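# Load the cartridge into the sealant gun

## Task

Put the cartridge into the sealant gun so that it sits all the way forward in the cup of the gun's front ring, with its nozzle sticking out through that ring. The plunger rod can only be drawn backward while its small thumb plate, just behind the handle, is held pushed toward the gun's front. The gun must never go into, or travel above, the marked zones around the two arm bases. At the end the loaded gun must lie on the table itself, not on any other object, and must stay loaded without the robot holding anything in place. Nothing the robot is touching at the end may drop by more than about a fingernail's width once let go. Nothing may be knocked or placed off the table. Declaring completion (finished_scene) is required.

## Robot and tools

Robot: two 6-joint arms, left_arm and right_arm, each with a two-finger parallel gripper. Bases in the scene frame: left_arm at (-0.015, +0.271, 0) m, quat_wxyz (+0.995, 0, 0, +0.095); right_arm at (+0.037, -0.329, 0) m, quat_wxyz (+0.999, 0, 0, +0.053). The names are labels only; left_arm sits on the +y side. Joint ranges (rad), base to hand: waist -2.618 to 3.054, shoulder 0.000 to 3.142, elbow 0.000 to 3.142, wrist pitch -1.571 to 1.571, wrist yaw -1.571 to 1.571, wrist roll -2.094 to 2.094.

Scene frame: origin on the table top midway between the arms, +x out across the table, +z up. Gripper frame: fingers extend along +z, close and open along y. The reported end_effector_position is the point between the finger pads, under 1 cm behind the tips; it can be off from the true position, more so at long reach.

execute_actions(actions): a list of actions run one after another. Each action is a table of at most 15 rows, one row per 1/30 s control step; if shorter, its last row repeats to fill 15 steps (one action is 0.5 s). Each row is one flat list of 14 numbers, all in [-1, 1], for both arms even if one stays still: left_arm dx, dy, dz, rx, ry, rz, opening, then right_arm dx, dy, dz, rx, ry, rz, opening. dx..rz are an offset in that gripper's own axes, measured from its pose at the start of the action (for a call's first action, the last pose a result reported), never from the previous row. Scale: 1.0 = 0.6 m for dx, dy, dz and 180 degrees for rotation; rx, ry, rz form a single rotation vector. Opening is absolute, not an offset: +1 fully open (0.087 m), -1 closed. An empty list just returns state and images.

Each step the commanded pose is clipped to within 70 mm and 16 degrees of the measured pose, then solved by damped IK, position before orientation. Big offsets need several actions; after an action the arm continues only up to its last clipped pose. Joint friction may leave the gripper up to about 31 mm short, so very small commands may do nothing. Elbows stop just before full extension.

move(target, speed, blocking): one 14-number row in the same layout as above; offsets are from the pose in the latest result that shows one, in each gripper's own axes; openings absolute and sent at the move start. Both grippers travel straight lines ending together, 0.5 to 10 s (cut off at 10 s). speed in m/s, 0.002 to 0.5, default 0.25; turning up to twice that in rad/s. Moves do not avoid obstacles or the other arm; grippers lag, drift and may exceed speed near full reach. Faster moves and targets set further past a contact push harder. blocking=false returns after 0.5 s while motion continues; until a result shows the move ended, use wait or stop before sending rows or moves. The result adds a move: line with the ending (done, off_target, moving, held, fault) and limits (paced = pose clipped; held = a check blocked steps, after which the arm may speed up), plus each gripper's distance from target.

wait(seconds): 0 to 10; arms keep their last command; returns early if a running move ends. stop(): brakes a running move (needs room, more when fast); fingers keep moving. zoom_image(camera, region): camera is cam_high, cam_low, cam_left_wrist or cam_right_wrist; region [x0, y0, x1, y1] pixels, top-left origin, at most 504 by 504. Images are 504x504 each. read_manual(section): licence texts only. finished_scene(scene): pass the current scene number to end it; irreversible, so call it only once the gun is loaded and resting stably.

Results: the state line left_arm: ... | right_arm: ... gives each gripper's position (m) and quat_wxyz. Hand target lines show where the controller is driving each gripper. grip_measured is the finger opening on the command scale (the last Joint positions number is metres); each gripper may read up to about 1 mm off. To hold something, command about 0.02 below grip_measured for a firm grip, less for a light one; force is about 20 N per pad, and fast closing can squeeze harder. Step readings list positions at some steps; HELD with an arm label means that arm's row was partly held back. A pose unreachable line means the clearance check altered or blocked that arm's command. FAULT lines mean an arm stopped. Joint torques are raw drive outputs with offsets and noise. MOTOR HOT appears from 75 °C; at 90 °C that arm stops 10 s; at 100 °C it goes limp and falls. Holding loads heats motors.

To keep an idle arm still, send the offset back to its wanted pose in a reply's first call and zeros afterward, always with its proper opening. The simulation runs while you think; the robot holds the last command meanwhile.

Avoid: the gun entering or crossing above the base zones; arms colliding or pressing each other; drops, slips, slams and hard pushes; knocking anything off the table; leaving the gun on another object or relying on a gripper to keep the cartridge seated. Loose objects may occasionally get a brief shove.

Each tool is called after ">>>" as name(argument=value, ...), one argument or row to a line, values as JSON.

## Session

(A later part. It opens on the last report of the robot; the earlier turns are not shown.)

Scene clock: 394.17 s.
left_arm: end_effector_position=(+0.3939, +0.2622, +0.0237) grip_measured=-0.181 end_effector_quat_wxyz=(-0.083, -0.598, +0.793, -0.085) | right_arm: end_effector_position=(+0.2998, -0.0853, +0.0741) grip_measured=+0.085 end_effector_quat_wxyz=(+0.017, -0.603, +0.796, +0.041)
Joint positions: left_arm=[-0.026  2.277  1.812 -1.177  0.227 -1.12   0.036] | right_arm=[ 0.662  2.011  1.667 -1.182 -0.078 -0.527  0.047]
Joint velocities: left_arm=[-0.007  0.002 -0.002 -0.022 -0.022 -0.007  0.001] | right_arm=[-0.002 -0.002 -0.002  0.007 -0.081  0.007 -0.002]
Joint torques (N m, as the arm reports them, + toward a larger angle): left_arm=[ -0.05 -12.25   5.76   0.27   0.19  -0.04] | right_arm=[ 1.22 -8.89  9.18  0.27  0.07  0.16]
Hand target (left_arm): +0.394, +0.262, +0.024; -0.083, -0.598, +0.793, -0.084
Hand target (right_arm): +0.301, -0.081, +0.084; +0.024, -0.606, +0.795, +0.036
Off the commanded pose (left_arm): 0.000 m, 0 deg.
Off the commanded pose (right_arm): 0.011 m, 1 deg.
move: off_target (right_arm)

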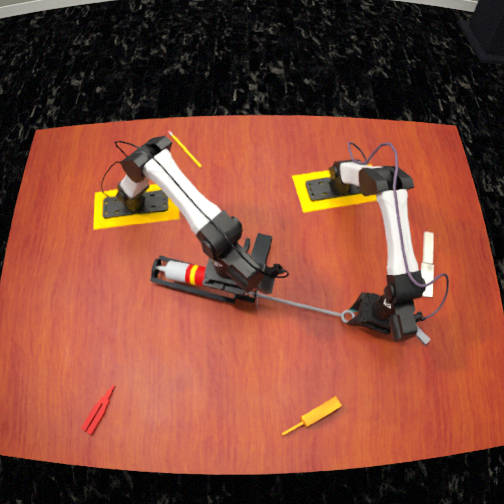

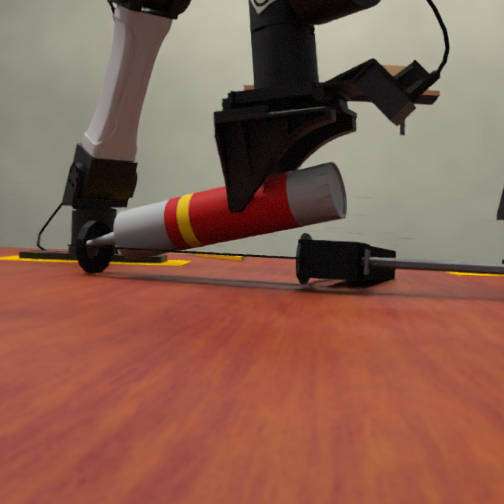

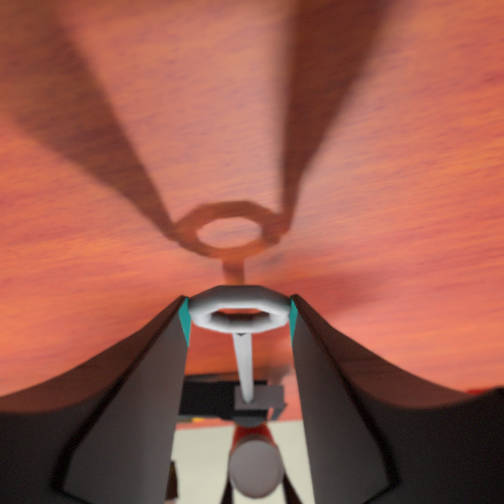

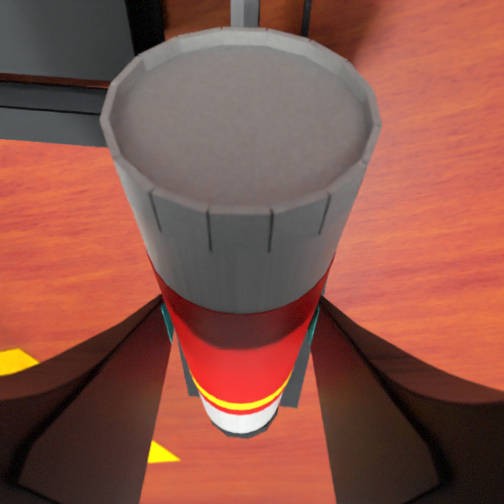

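>>> move(
  target=[0,0,0,0,0,0,-0.24,0.035,-0.004,-0.012,0,-0.022,0,0.04],
  speed=0.03,
)

>>> zoom_image(
  camera="cam_low",
  region=[40,150,400,300],
)

Scene clock: 400.47 s.
left_arm: end_effector_position=(+0.3939, +0.2622, +0.0237) grip_measured=-0.181 end_effector_quat_wxyz=(-0.083, -0.598, +0.793, -0.085) | right_arm: end_effector_position=(+0.2955, -0.1052, +0.0689) grip_measured=+0.085 end_effector_quat_wxyz=(+0.027, -0.602, +0.796, +0.056)
Joint positions: left_arm=[-0.026  2.277  1.812 -1.177  0.227 -1.12   0.036] | right_arm=[ 0.618  1.927  1.53  -1.11  -0.108 -0.567  0.047]
Joint velocities: left_arm=[-0.017  0.002 -0.012 -0.051  0.022 -0.095 -0.   ] | right_arm=[-0.002  0.002 -0.012  0.037 -0.051 -0.051  0.001]
Joint torques (N m, as the arm reports them, + toward a larger angle): left_arm=[ -0.08 -12.21   5.77   0.27   0.21  -0.03] | right_arm=[ -0.55 -10.99   5.28   0.52  -0.2    0.01]
Hand target (left_arm): +0.394, +0.262, +0.024; -0.083, -0.598, +0.792, -0.085
Hand target (right_arm): +0.296, -0.107, +0.079; +0.044, -0.601, +0.795, +0.062
Off the commanded pose (left_arm): 0.000 m, 0 deg.
Off the commanded pose (right_arm): 0.011 m, 2 deg.
move: off_target (right_arm)

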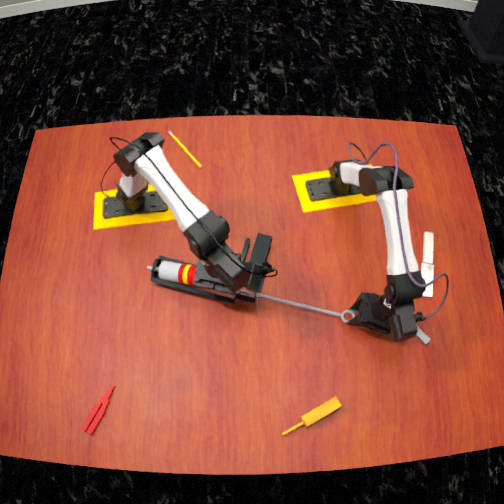

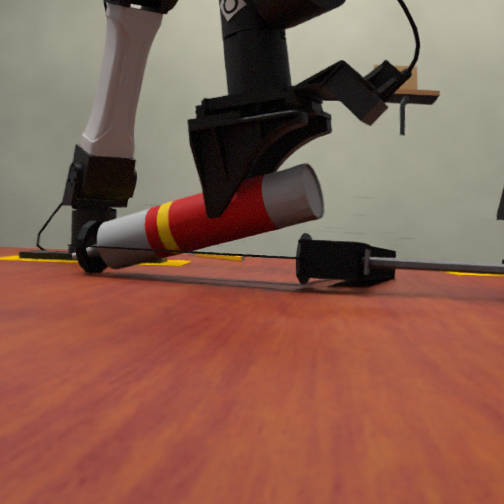

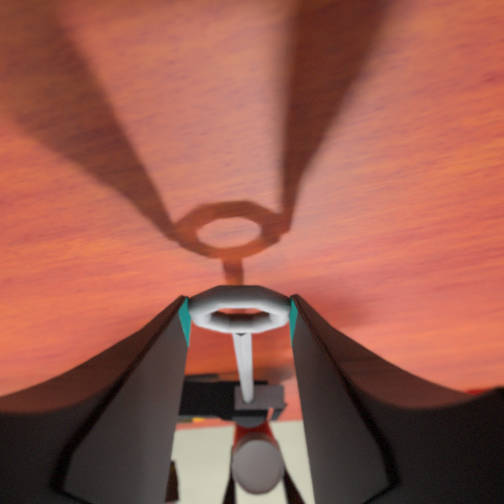

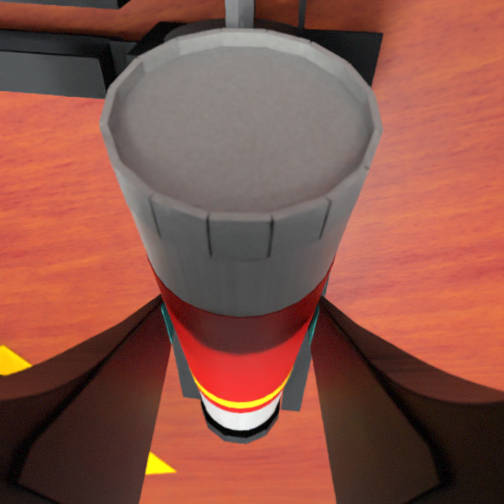

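Region (40, 150, 400, 300) of cam_low's 504x504 image, scaled by 1.400, with more detail than that image has; it fills the top 210 rows of this view, and the rest is white.

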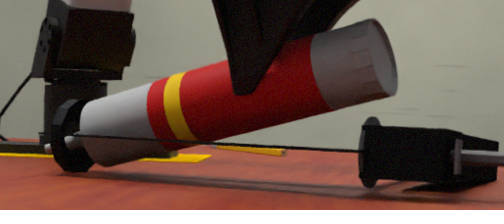

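>>> move(
  target=[0,0,0,0,0,0,-0.24,0.025,0,-0.008,0,-0.004,0,0.04],
  speed=0.03,
)

>>> zoom_image(
  camera="cam_low",
  region=[40,150,400,300],
)

Scene clock: 408.23 s.
left_arm: end_effector_position=(+0.3939, +0.2622, +0.0237) grip_measured=-0.181 end_effector_quat_wxyz=(-0.083, -0.598, +0.793, -0.085) | right_arm: end_effector_position=(+0.2913, -0.1177, +0.0626) grip_measured=+0.085 end_effector_quat_wxyz=(+0.018, -0.602, +0.797, +0.056)
Joint positions: left_arm=[-0.026  2.277  1.812 -1.177  0.227 -1.12   0.036] | right_arm=[ 0.599  1.906  1.475 -1.096 -0.11  -0.587  0.047]
Joint velocities: left_arm=[-0.002 -0.017 -0.012 -0.007  0.051 -0.037 -0.001] | right_arm=[ 0.002 -0.007 -0.012 -0.007 -0.037  0.037 -0.001]
Joint torques (N m, as the arm reports them, + toward a larger angle): left_arm=[ -0.08 -12.24   5.77   0.27   0.2   -0.02] | right_arm=[ -0.49 -10.61   5.11   0.48  -0.21  -0.01]
Hand target (left_arm): +0.394, +0.262, +0.024; -0.083, -0.598, +0.792, -0.085
Hand target (right_arm): +0.291, -0.120, +0.072; +0.032, -0.601, +0.796, +0.060
Off the commanded pose (left_arm): 0.000 m, 0 deg.
Off the commanded pose (right_arm): 0.010 m, 2 deg.
move: done

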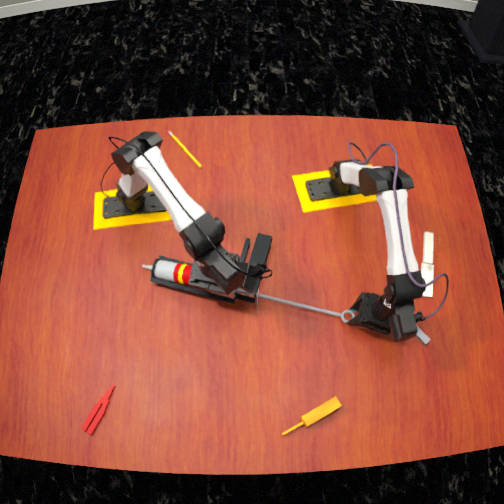

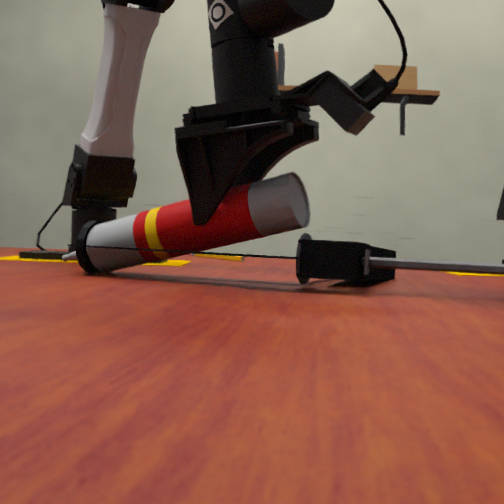

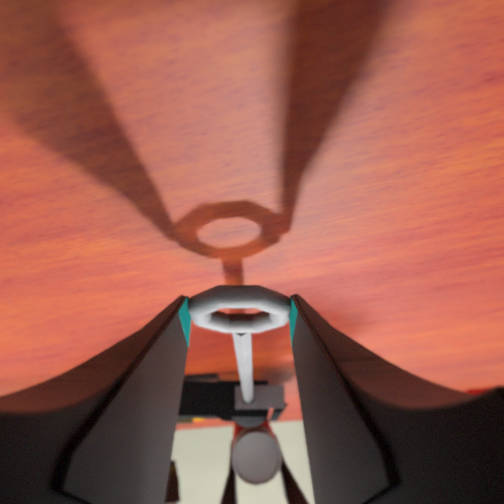

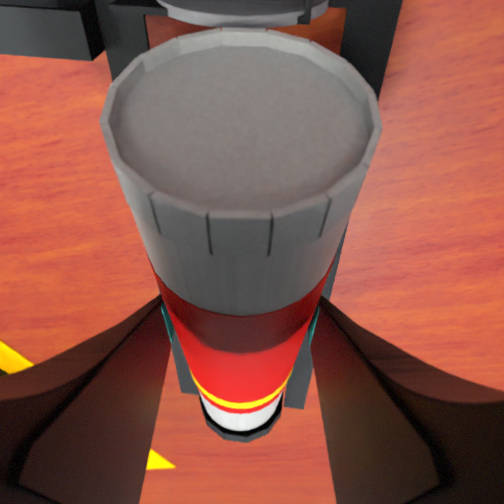

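Region (40, 150, 400, 300) of cam_low's 504x504 image, scaled by 1.400, with more detail than that image has; it fills the top 210 rows of this view, and the rest is white.

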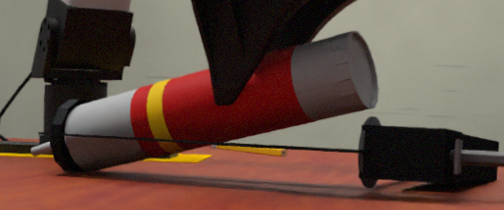

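>>> move(
  target=[0,0,0,0,0,0,-0.24,0.018,-0.002,0.0,0.015,0.012,0,0.04],
  speed=0.03,
)

>>> zoom_image(
  camera="cam_low",
  region=[40,150,400,300],
)

Scene clock: 415.43 s.
left_arm: end_effector_position=(+0.3939, +0.2622, +0.0237) grip_measured=-0.181 end_effector_quat_wxyz=(-0.083, -0.598, +0.793, -0.085) | right_arm: end_effector_position=(+0.2918, -0.1234, +0.0568) grip_measured=+0.085 end_effector_quat_wxyz=(+0.015, -0.597, +0.801, +0.042)
Joint positions: left_arm=[-0.026  2.277  1.812 -1.177  0.227 -1.12   0.036] | right_arm=[ 0.599  1.906  1.45  -1.078 -0.081 -0.576  0.047]
Joint velocities: left_arm=[-0.002 -0.022 -0.007 -0.022  0.037 -0.007 -0.001] | right_arm=[ 0.002 -0.002  0.012  0.022 -0.051  0.037 -0.001]
Joint torques (N m, as the arm reports them, + toward a larger angle): left_arm=[ -0.06 -12.27   5.79   0.27   0.2   -0.03] | right_arm=[ 0.96 -9.61  4.89  0.4   0.27  0.01]
Hand target (left_arm): +0.394, +0.262, +0.024; -0.083, -0.598, +0.792, -0.085
Hand target (right_arm): +0.290, -0.128, +0.061; +0.017, -0.602, +0.798, +0.026
Off the commanded pose (left_arm): 0.000 m, 0 deg.
Off the commanded pose (right_arm): 0.007 m, 2 deg.
move: done

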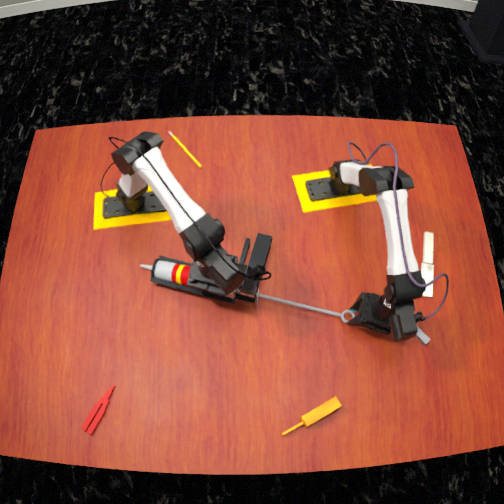

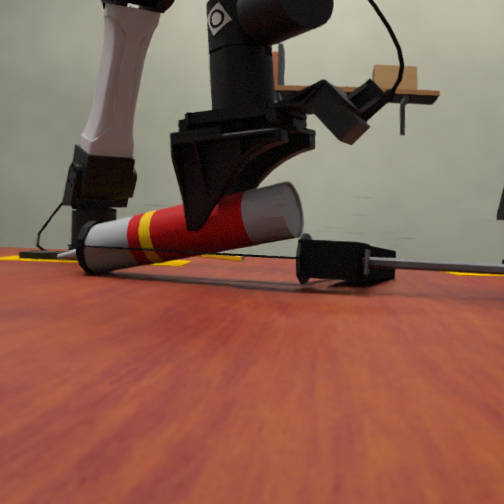

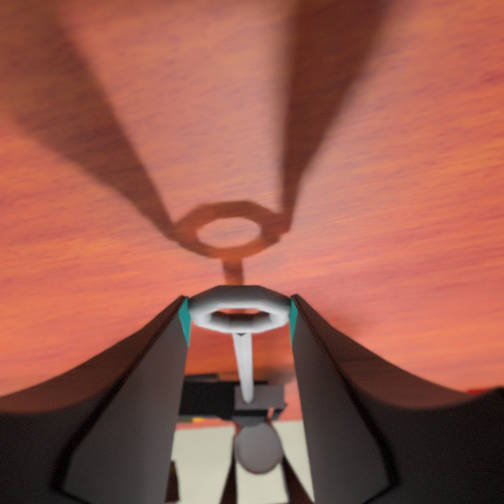

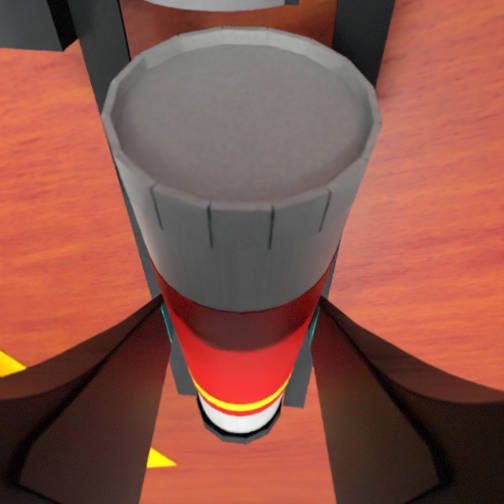

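Region (40, 150, 400, 300) of cam_low's 504x504 image, scaled by 1.400, with more detail than that image has; it fills the top 210 rows of this view, and the rest is white.

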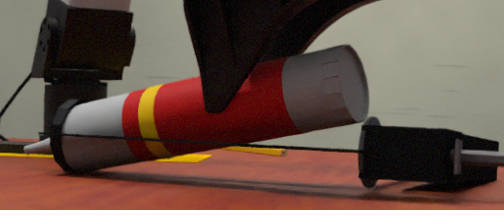

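>>> move(
  target=[0,0,0,0,0,0,-0.24,0.012,0.008,0.03,0,0.035,-0.01,0.04],
  speed=0.03,
)

>>> zoom_image(
  camera="cam_low",
  region=[40,150,400,300],
)

Scene clock: 424.47 s.
left_arm: end_effector_position=(+0.3941, +0.2614, +0.0241) grip_measured=-0.181 end_effector_quat_wxyz=(-0.085, -0.598, +0.792, -0.087) | right_arm: end_effector_position=(+0.2873, -0.1186, +0.0370) grip_measured=+0.085 end_effector_quat_wxyz=(-0.009, -0.610, +0.792, +0.027)
Joint positions: left_arm=[-0.026  2.277  1.812 -1.177  0.233 -1.12   0.036] | right_arm=[ 0.634  1.97   1.45  -1.063 -0.055 -0.574  0.047]
Joint velocities: left_arm=[ 0.002 -0.017 -0.002 -0.037  0.066 -0.081 -0.001] | right_arm=[ 0.012  0.002 -0.007 -0.051  0.007 -0.066  0.   ]
Joint torques (N m, as the arm reports them, + toward a larger angle): left_arm=[ -0.08 -12.28   5.77   0.26   0.13  -0.04] | right_arm=[ 0.45 -7.75  6.76  0.06  0.31  0.04]
Hand target (left_arm): +0.394, +0.262, +0.024; -0.083, -0.598, +0.793, -0.085
Hand target (right_arm): +0.285, -0.127, +0.039; -0.027, -0.612, +0.790, +0.009
Off the commanded pose (left_arm): 0.001 m, 0 deg.
Off the commanded pose (right_arm): 0.009 m, 3 deg.
move: off_target (right_arm)

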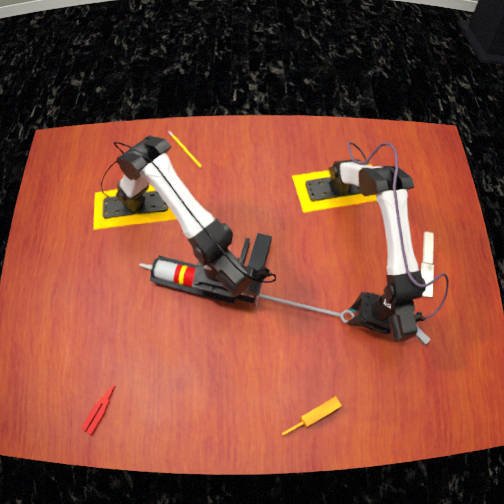

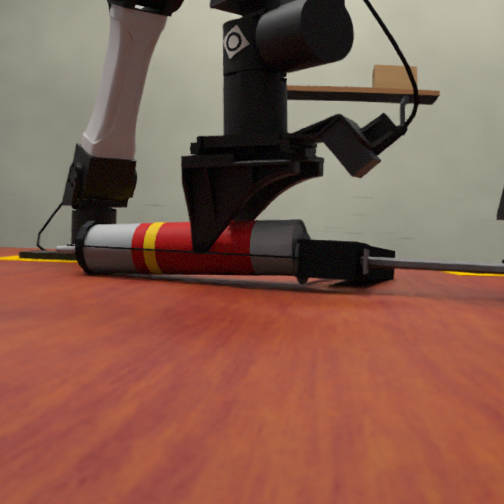

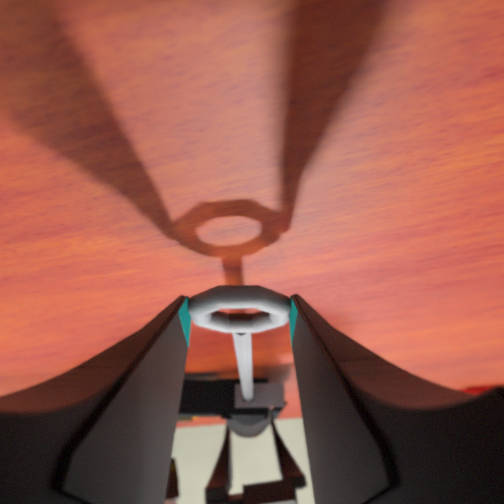

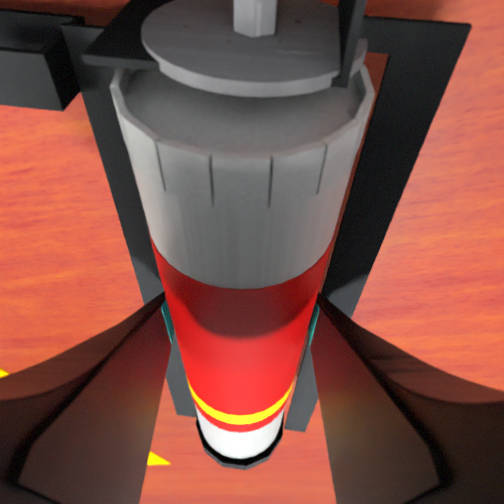

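Region (40, 150, 400, 300) of cam_low's 504x504 image, scaled by 1.400, with more detail than that image has; it fills the top 210 rows of this view, and the rest is white.

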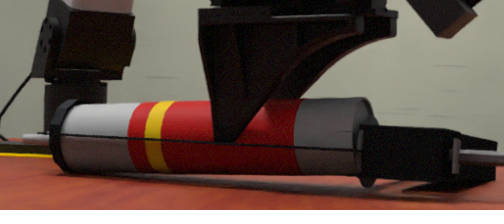

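>>> move(
  target=[-0.03,0,-0.007,0,0,0,-0.24,0.03,-0.004,-0.008,0,0.045,0,0.04],
  speed=0.03,
)

>>> zoom_image(
  camera="cam_low",
  region=[40,150,400,300],
)

Scene clock: 432.83 s.
left_arm: end_effector_position=(+0.3938, +0.2605, +0.0227) grip_measured=-0.181 end_effector_quat_wxyz=(-0.102, -0.595, +0.791, -0.097) | right_arm: end_effector_position=(+0.2880, -0.1196, +0.0332) grip_measured=+0.085 end_effector_quat_wxyz=(-0.032, -0.611, +0.791, +0.018)
Joint positions: left_arm=[-0.016  2.303  1.838 -1.202  0.266 -1.101  0.036] | right_arm=[ 0.637  2.02   1.497 -1.109 -0.041 -0.574  0.047]
Joint velocities: left_arm=[-0.002 -0.022 -0.002 -0.081 -0.022  0.007  0.001] | right_arm=[-0.002 -0.002  0.022  0.051  0.022 -0.007 -0.   ]
Joint torques (N m, as the arm reports them, + toward a larger angle): left_arm=[  1.95 -11.75   8.18   0.16  -0.2    0.17] | right_arm=[ 0.27 -8.12  7.8  -0.33  0.67  0.05]
Hand target (left_arm): +0.399, +0.279, +0.024; -0.084, -0.598, +0.792, -0.088
Hand target (right_arm): +0.286, -0.136, +0.042; -0.062, -0.612, +0.789, -0.015
Off the commanded pose (left_arm): 0.019 m, 2 deg.
Off the commanded pose (right_arm): 0.019 m, 5 deg.
move: off_target (left_arm, right_arm)

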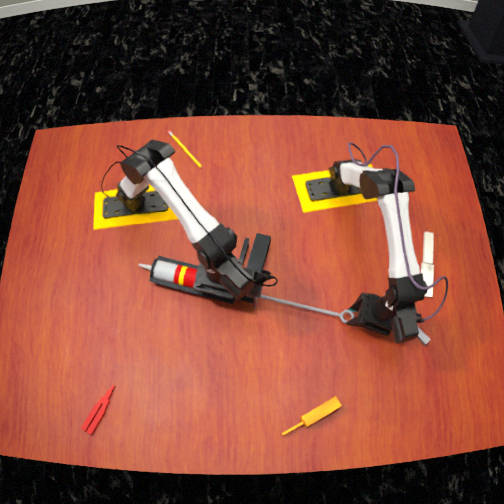

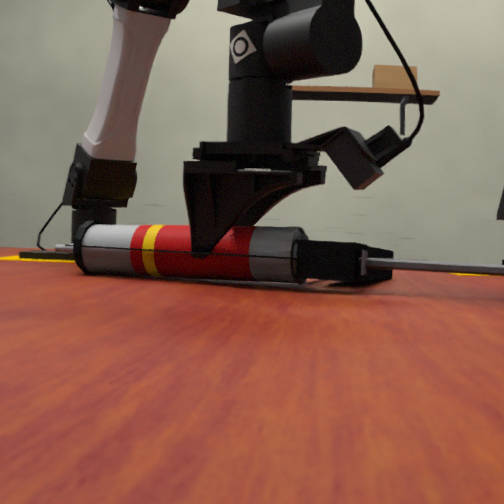

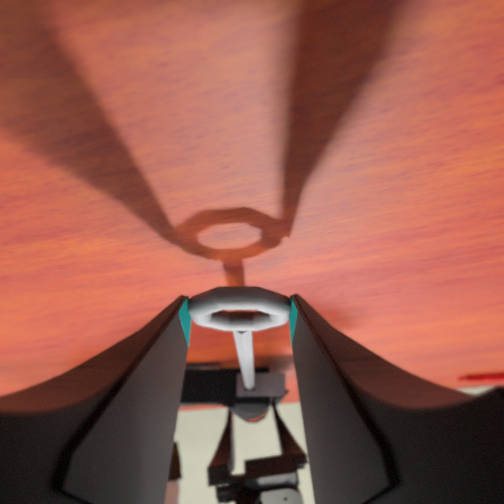

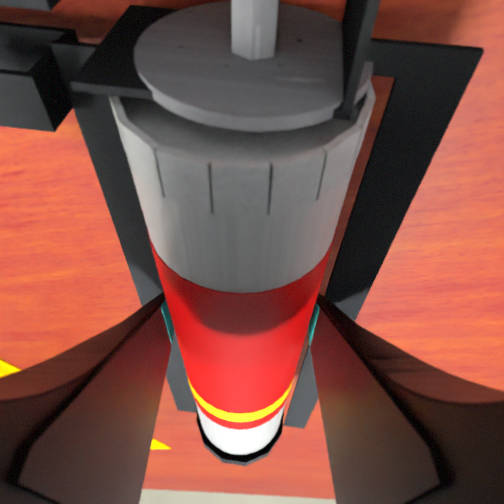

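Region (40, 150, 400, 300) of cam_low's 504x504 image, scaled by 1.400, with more detail than that image has; it fills the top 210 rows of this view, and the rest is white.

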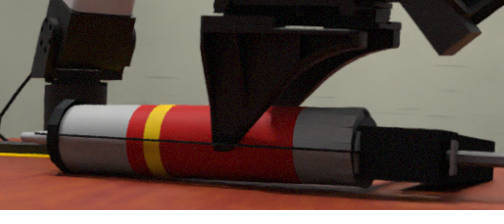

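>>> execute_actions(
  actions=[
    [[0,0,0,0,0,0,-0.24,0.003,-0.008,-0.015,0,0.01,0,0.04]],
    [[0,0,0,0,0,0,-0.24,0.003,-0.01,-0.022,0.005,0.012,0,0.04]],
  ],
)

>>> zoom_image(
  camera="cam_low",
  region=[40,200,220,290],
)

>>> zoom_image(
  camera="cam_right_wrist",
  region=[160,360,330,490],
)

Scene clock: 439.63 s.
left_arm: end_effector_position=(+0.3943, +0.2605, +0.0228) grip_measured=-0.181 end_effector_quat_wxyz=(-0.101, -0.596, +0.791, -0.097) | right_arm: end_effector_position=(+0.2905, -0.1185, +0.0370) grip_measured=+0.085 end_effector_quat_wxyz=(-0.048, -0.611, +0.790, +0.014)
Joint positions: left_arm=[-0.016  2.303  1.838 -1.201  0.266 -1.104  0.036] | right_arm=[ 0.637  2.057  1.56  -1.167 -0.036 -0.576  0.047]
Joint velocities: left_arm=[-0.007  0.017 -0.007 -0.022 -0.066  0.037  0.   ] | right_arm=[-0.012  0.012 -0.007 -0.037  0.022 -0.022 -0.001]
Joint torques (N m, as the arm reports them, + toward a larger angle): left_arm=[ -0.03 -12.41   5.7    0.21   0.24  -0.01] | right_arm=[ 0.04 -8.81  8.65 -0.07  0.27  0.03]
Hand target (left_arm): +0.394, +0.260, +0.023; -0.102, -0.595, +0.791, -0.098
Hand target (right_arm): +0.295, -0.122, +0.047; -0.049, -0.612, +0.789, +0.000
Off the commanded pose (left_arm): 0.000 m, 0 deg.
Off the commanded pose (right_arm): 0.011 m, 2 deg.
Step readings (end_effector_position; steps 1 to 15: 1st action; 16 to 30: 2nd action):
0: left_arm (+0.3938, +0.2605, +0.0228) | right_arm (+0.2880, -0.1196, +0.0332)
1: left_arm (+0.3939, +0.2602, +0.0230) | right_arm (+0.2883, -0.1191, +0.0337)
2: left_arm (+0.3939, +0.2601, +0.0230) | right_arm (+0.2887, -0.1187, +0.0341)
4: left_arm (+0.3940, +0.2603, +0.0229) | right_arm (+0.2890, -0.1186, +0.0340)
8: left_arm (+0.3941, +0.2603, +0.0229) | right_arm (+0.2889, -0.1187, +0.0340)
15: left_arm (+0.3941, +0.2603, +0.0229) | right_arm (+0.2889, -0.1187, +0.0340)
16: left_arm (+0.3941, +0.2603, +0.0229) | right_arm (+0.2892, -0.1186, +0.0346)
17: left_arm (+0.3941, +0.2604, +0.0229) | right_arm (+0.2897, -0.1184, +0.0355)
19: left_arm (+0.3943, +0.2605, +0.0228) | right_arm (+0.2906, -0.1179, +0.0363)
23: left_arm (+0.3943, +0.2605, +0.0228) | right_arm (+0.2906, -0.1181, +0.0368)
30: end_effector_position above

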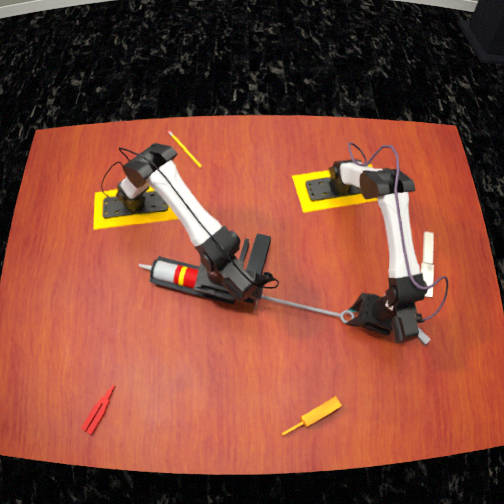

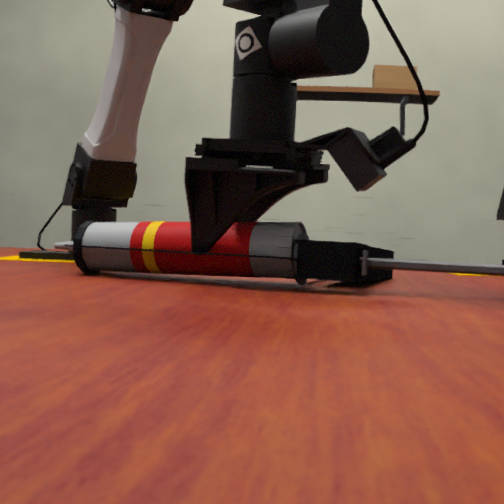

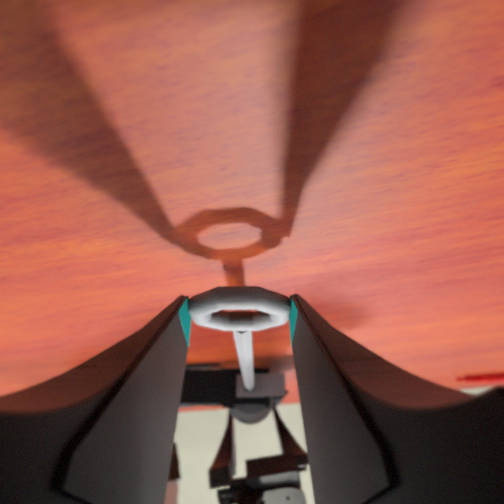

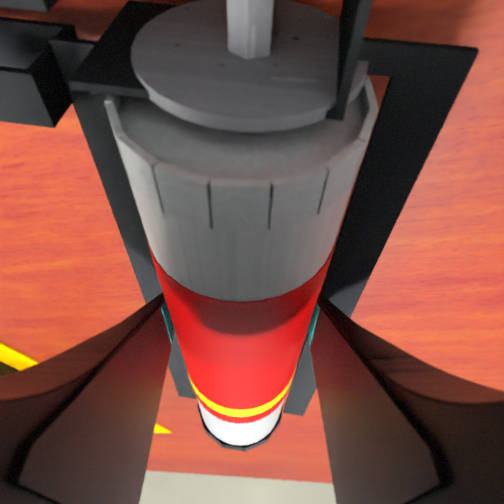

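Region (40, 200, 220, 290) of cam_low's 504x504 image, scaled by 2.800, with more detail than that image has.

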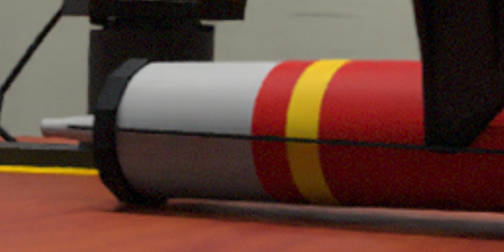

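Region (160, 360, 330, 490) of cam_right_wrist's 504x504 image, scaled by 2.965, with more detail than that image has; it fills the top 385 rows of this view, and the rest is white.

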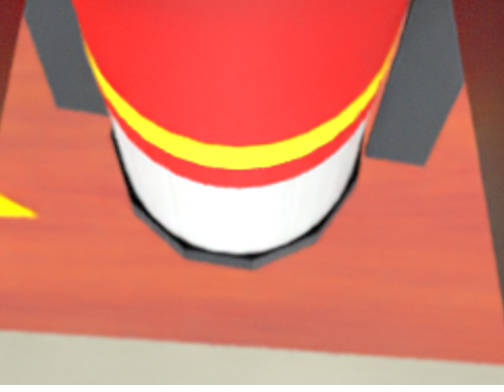

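>>> execute_actions(
  actions=[
    [[-0.03,0,-0.008,0,-0.02,0,-0.24,0.02,-0.004,-0.014,0,0.01,0,0.04]],
    [[-0.05,0,-0.012,0,-0.03,0,-0.24,0.04,-0.004,-0.012,0,0.025,0,0.04]],
    [[-0.05,0,-0.012,0,-0.03,0,-0.24,0.04,-0.004,-0.008,0,0.025,0,0.04]],
  ],
)

>>> zoom_image(
  camera="cam_low",
  region=[40,200,220,290],
)

Scene clock: 446.87 s.
left_arm: end_effector_position=(+0.3934, +0.2718, +0.0190) grip_measured=-0.181 end_effector_quat_wxyz=(-0.090, -0.602, +0.790, -0.077) | right_arm: end_effector_position=(+0.2935, -0.1166, +0.0362) grip_measured=+0.085 end_effector_quat_wxyz=(-0.042, -0.617, +0.786, +0.017)
Joint positions: left_arm=[-0.007  2.303  1.838 -1.198  0.219 -1.107  0.036] | right_arm=[ 0.635  2.057  1.56  -1.155 -0.041 -0.593  0.047]
Joint velocities: left_arm=[ 0.007  0.012 -0.012 -0.051  0.007 -0.037 -0.001] | right_arm=[ 0.002 -0.002 -0.007 -0.081 -0.022 -0.051 -0.   ]
Joint torques (N m, as the arm reports them, + toward a larger angle): left_arm=[  2.14 -12.01   8.8    0.27  -0.74   0.19] | right_arm=[-1.25 -9.44  5.24 -0.28  0.5  -0.14]
Hand target (left_arm): +0.401, +0.299, +0.020; -0.054, -0.604, +0.793, -0.053
Hand target (right_arm): +0.289, -0.141, +0.043; -0.076, -0.616, +0.784, -0.007
Off the commanded pose (left_arm): 0.029 m, 5 deg.
Off the commanded pose (right_arm): 0.026 m, 5 deg.
Step readings (end_effector_position; steps 1 to 15: 1st action; 16 to 30: 2nd action; 31 to 45: 3rd action):
0: left_arm (+0.3943, +0.2605, +0.0228) | right_arm (+0.2905, -0.1185, +0.0370)
1: left_arm (+0.3942, +0.2612, +0.0224) | right_arm (+0.2905, -0.1186, +0.0371)
2: left_arm (+0.3940, +0.2623, +0.0219) | right_arm (+0.2905, -0.1188, +0.0371)
4: left_arm (+0.3939, +0.2646, +0.0211) | right_arm (+0.2904, -0.1192, +0.0372)
8: left_arm (+0.3940, +0.2666, +0.0204) | right_arm (+0.2905, -0.1197, +0.0372)
15: left_arm (+0.3940, +0.2667, +0.0204) | right_arm (+0.2905, -0.1197, +0.0372)
16: left_arm (+0.3939, +0.2675, +0.0202) | right_arm (+0.2906, -0.1198, +0.0372)
17: left_arm (+0.3938, +0.2681, +0.0199) | right_arm (+0.2909, -0.1195, +0.0371)
19: left_arm (+0.3937, +0.2692, +0.0197) | right_arm (+0.2917, -0.1187, +0.0368)
23: left_arm (+0.3936, +0.2698, +0.0196) | right_arm (+0.2921, -0.1182, +0.0367)
30: left_arm (+0.3936, +0.2698, +0.0196) | right_arm (+0.2921, -0.1182, +0.0367)
31: left_arm (+0.3936, +0.2699, +0.0195) | right_arm (+0.2922, -0.1180, +0.0366)
32: left_arm (+0.3935, +0.2702, +0.0194) | right_arm (+0.2925, -0.1178, +0.0366)
34: left_arm (+0.3935, +0.2710, +0.0191) | right_arm (+0.2929, -0.1173, +0.0364)
38: left_arm (+0.3934, +0.2717, +0.0190) | right_arm (+0.2934, -0.1167, +0.0362)
45: end_effector_position above

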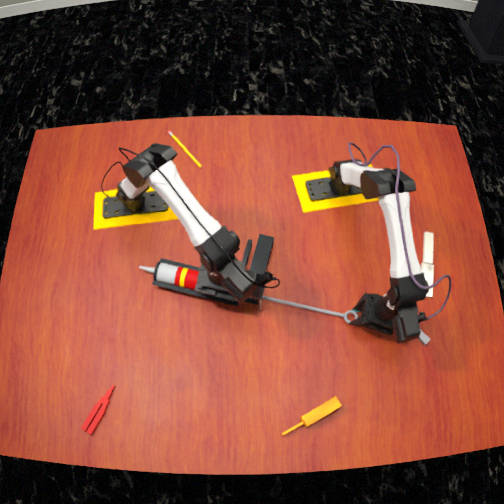

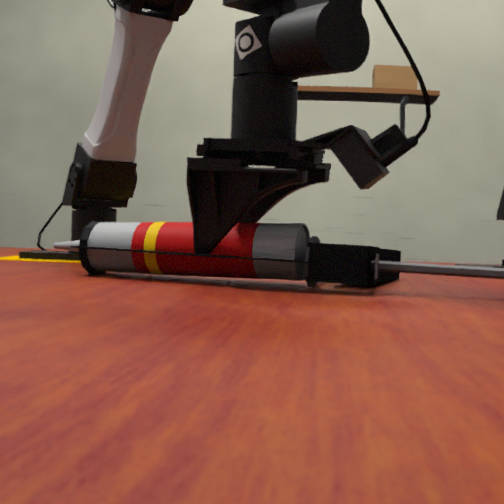

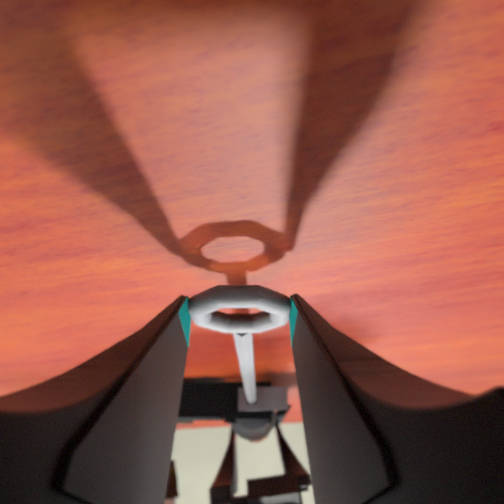

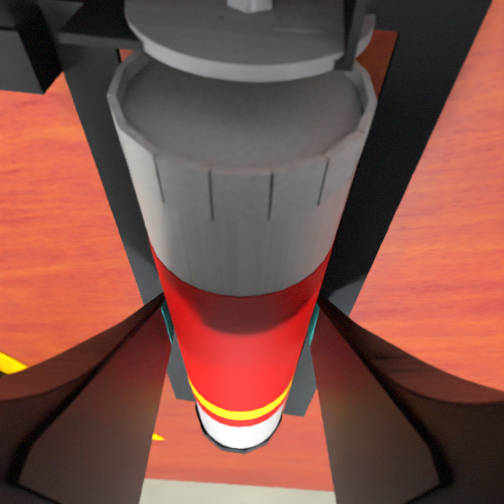

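Region (40, 200, 220, 290) of cam_low's 504x504 image, scaled by 2.800, with more detail than that image has.

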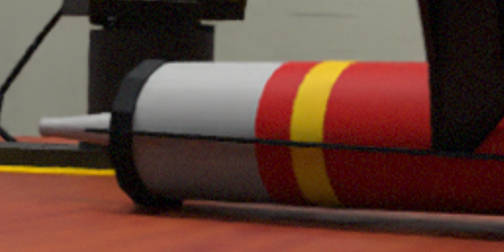

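>>> execute_actions(
  actions=[
    [[-0.03,0,-0.022,0,-0.015,0,-0.24,0.03,0,0.008,0,0.02,0,0.04]],
    [[-0.012,0,-0.012,0,-0.005,0,-0.24,0.012,0,0.004,0,0.008,0,0.06]],
    [[0,0,-0.008,0,0,0,-0.2,0.004,0,0,0,0,0,0.07],[0,0,-0.008,0,0,0,-0.19,0.004,0,0,0,0,0,0.075],[0,0,-0.008,0,0,0,-0.18,0.004,0,0,0,0,0,0.08],[0,0,-0.008,0,0,0,-0.17,0.004,0,0,0,0,0,0.085],[0,0,-0.008,0,0,0,-0.16,0.004,0,0,0,0,0,0.09],[0,0,-0.008,0,0,0,-0.14,0.004,0,0,0,0,0,0.1],[0,0,-0.008,0,0,0,-0.1,0.004,0,0,0,0,0,0.12],[0,0,-0.008,0,0,0,-0.05,0.004,0,0,0,0,0,0.15],[0,0,-0.008,0,0,0,0,0.004,0,0,0,0,0,0.2],[0,0,-0.008,0,0,0,0.1,0.004,0,0,0,0,0,0.25],[0,0,-0.008,0,0,0,0.2,0.004,0,0,0,0,0,0.3]],
  ],
)

>>> move(
  target=[0,0,-0.15,0,0,0,0.3,0,0,-0.17,0,0,0,0.4],
  speed=0.12,
)

>>> zoom_image(
  camera="cam_low",
  region=[40,200,400,300],
)

Scene clock: 461.20 s.
left_arm: end_effector_position=(+0.3967, +0.2729, +0.0249) grip_measured=+0.200 end_effector_quat_wxyz=(-0.088, -0.603, +0.789, -0.080) | right_arm: end_effector_position=(+0.2950, -0.1132, +0.0353) grip_measured=+0.300 end_effector_quat_wxyz=(-0.035, -0.617, +0.786, +0.022)
Joint positions: left_arm=[-0.004  2.305  1.865 -1.217  0.222 -1.108  0.052] | right_arm=[ 0.635  2.057  1.56  -1.141 -0.049 -0.592  0.057]
Joint velocities: left_arm=[ 0.007 -0.007 -0.012 -0.007  0.037 -0.037  0.001] | right_arm=[-0.012 -0.012 -0.007  0.022 -0.095 -0.007 -0.   ]
Joint torques (N m, as the arm reports them, + toward a larger angle): left_arm=[  0.07 -12.65   6.78   0.08   0.18  -0.02] | right_arm=[-0.14 -9.42  5.02  0.31  0.01  0.01]
Hand target (left_arm): +0.397, +0.274, +0.029; -0.086, -0.603, +0.789, -0.080
Hand target (right_arm): +0.295, -0.116, +0.035; -0.034, -0.617, +0.786, +0.019
Off the commanded pose (left_arm): 0.005 m, 0 deg.
Off the commanded pose (right_arm): 0.003 m, 0 deg.
Step readings (end_effector_position; steps 1 to 15: 1st action; 16 to 30: 2nd action; 31 to 45: 3rd action):
0: left_arm (+0.3934, +0.2718, +0.0190) | right_arm (+0.2935, -0.1166, +0.0362)
1: left_arm (+0.3936, +0.2717, +0.0197) | right_arm (+0.2937, -0.1163, +0.0361)
2: left_arm (+0.3941, +0.2718, +0.0206) | right_arm (+0.2940, -0.1161, +0.0360)
4: left_arm (+0.3960, +0.2725, +0.0227) | right_arm (+0.2948, -0.1153, +0.0358)
8: left_arm (+0.3975, +0.2734, +0.0245) | right_arm (+0.2959, -0.1143, +0.0355)
15: left_arm (+0.3971, +0.2735, +0.0246) | right_arm (+0.2959, -0.1143, +0.0355)
16: left_arm (+0.3971, +0.2733, +0.0246) | right_arm (+0.2960, -0.1140, +0.0354)
17: left_arm (+0.3971, +0.2733, +0.0247) | right_arm (+0.2961, -0.1139, +0.0354)
19: left_arm (+0.3971, +0.2733, +0.0247) | right_arm (+0.2961, -0.1139, +0.0354)
23: left_arm (+0.3971, +0.2732, +0.0247) | right_arm (+0.2960, -0.1138, +0.0354)
30: left_arm (+0.3971, +0.2732, +0.0247) | right_arm (+0.2960, -0.1138, +0.0354)
31: left_arm (+0.3972, +0.2731, +0.0248) | right_arm (+0.2960, -0.1137, +0.0353)
32: left_arm (+0.3972, +0.2729, +0.0248) | right_arm (+0.2959, -0.1136, +0.0353)
34: left_arm (+0.3972, +0.2729, +0.0248) | right_arm (+0.2959, -0.1136, +0.0353)
38: left_arm (+0.3969, +0.2730, +0.0248) | right_arm (+0.2961, -0.1130, +0.0352)
45: end_effector_position above

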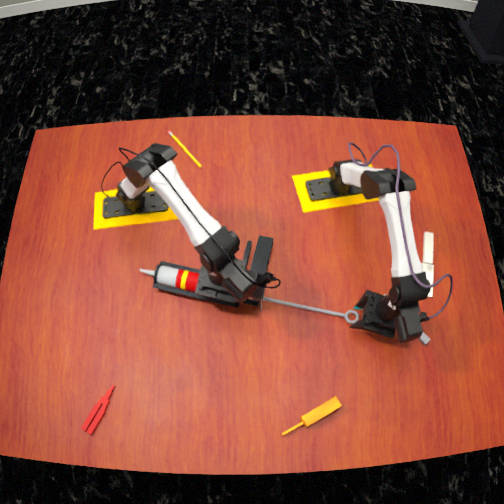

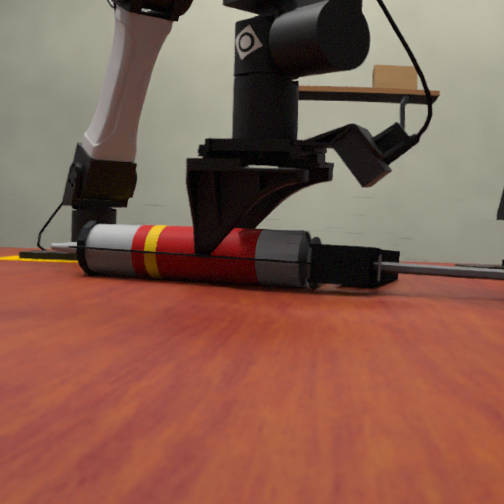

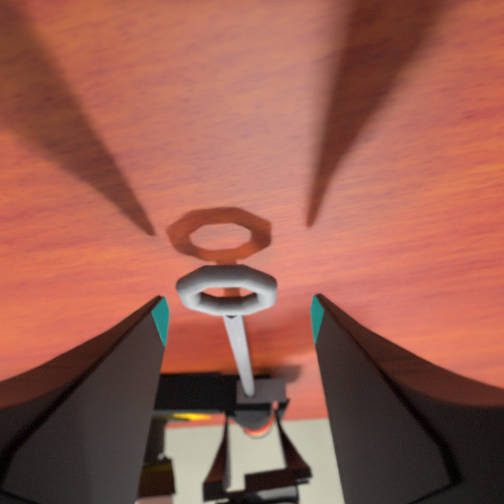

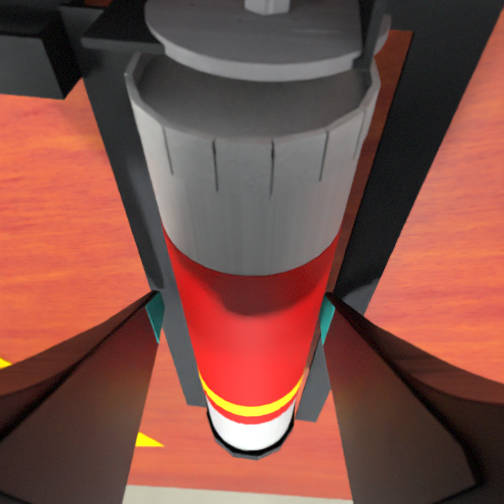

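Scene clock: 462.67 s.
left_arm: end_effector_position=(+0.4003, +0.2886, +0.1143) grip_measured=+0.300 end_effector_quat_wxyz=(-0.078, -0.602, +0.790, -0.086) | right_arm: end_effector_position=(+0.2984, -0.1122, +0.1329) grip_measured=+0.400 end_effector_quat_wxyz=(-0.041, -0.617, +0.785, +0.024)
Joint positions: left_arm=[ 0.03   2.305  2.224 -1.561  0.222 -1.073  0.057] | right_arm=[ 0.629  2.057  1.948 -1.54  -0.053 -0.599  0.061]
Joint velocities: left_arm=[ 0.027  0.002  0.002  0.007  0.022 -0.081 -0.   ] | right_arm=[-0.002  0.002  0.017 -0.022 -0.081 -0.066 -0.   ]
Joint torques (N m, as the arm reports them, + toward a larger angle): left_arm=[  0.69 -11.03   7.26   0.14   0.18   0.04] | right_arm=[-0.52 -8.57  8.1   0.19 -0.03 -0.02]
Hand target (left_arm): +0.400, +0.293, +0.112; -0.083, -0.604, +0.788, -0.084
Hand target (right_arm): +0.304, -0.113, +0.137; -0.035, -0.617, +0.786, +0.022
Off the commanded pose (left_arm): 0.006 m, 1 deg.
Off the commanded pose (right_arm): 0.006 m, 1 deg.
joint sent to its limit (left arm) — the command would take joint 4 (wrist pitch) past its lower limit, so that joint was sent only as far as its limit.
move: done

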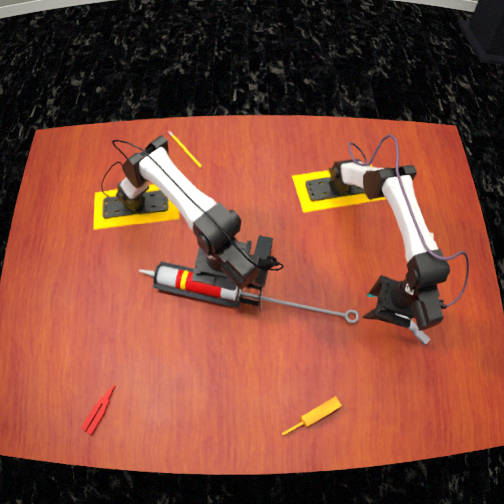

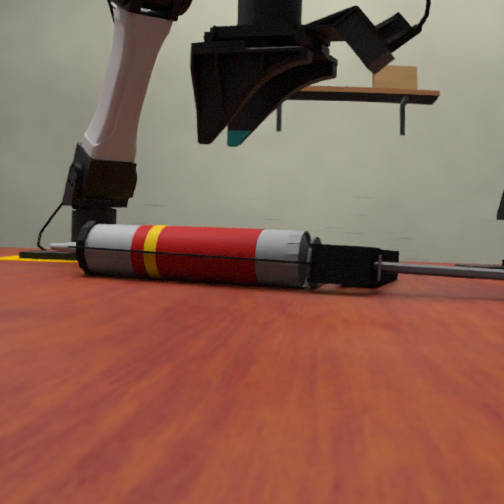

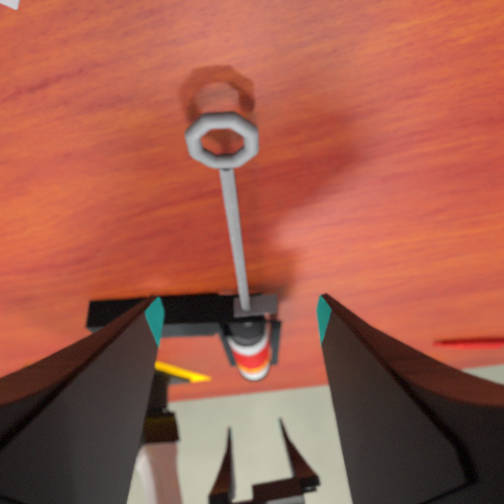

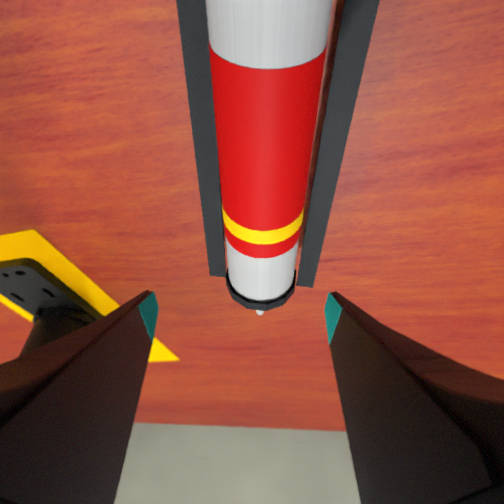

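Region (40, 200, 400, 300) of cam_low's 504x504 image, scaled by 1.400, with more detail than that image has.

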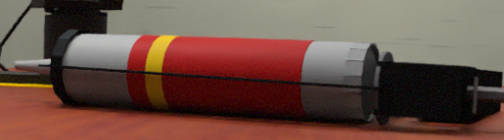

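>>> zoom_image(
  camera="cam_low",
  region=[40,200,220,290],
)

Region (40, 200, 220, 290) of cam_low's 504x504 image, scaled by 2.800, with more detail than that image has.

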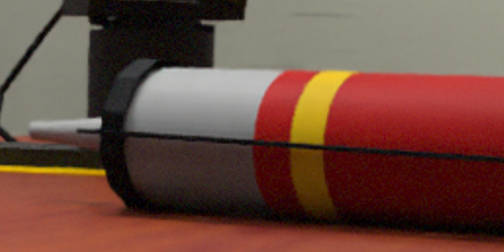

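>>> zoom_image(
  camera="cam_high",
  region=[130,250,270,320],
)

>>> zoom_image(
  camera="cam_right_wrist",
  region=[200,230,330,330],
)

Region (130, 250, 270, 320) of cam_high's 504x504 image, scaled by 3.600, with more detail than that image has.

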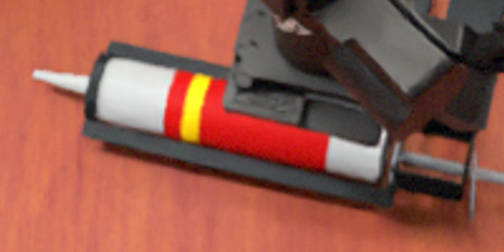

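Region (200, 230, 330, 330) of cam_right_wrist's 504x504 image, scaled by 3.877, with more detail than that image has; it fills the top 388 rows of this view, and the rest is white.

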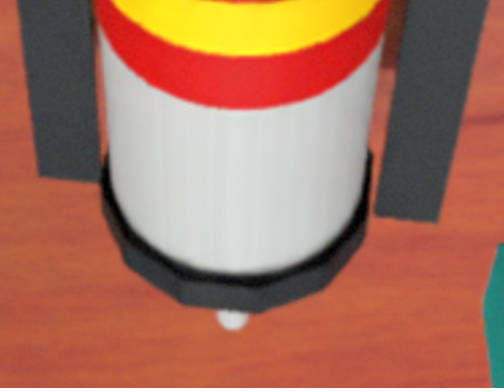

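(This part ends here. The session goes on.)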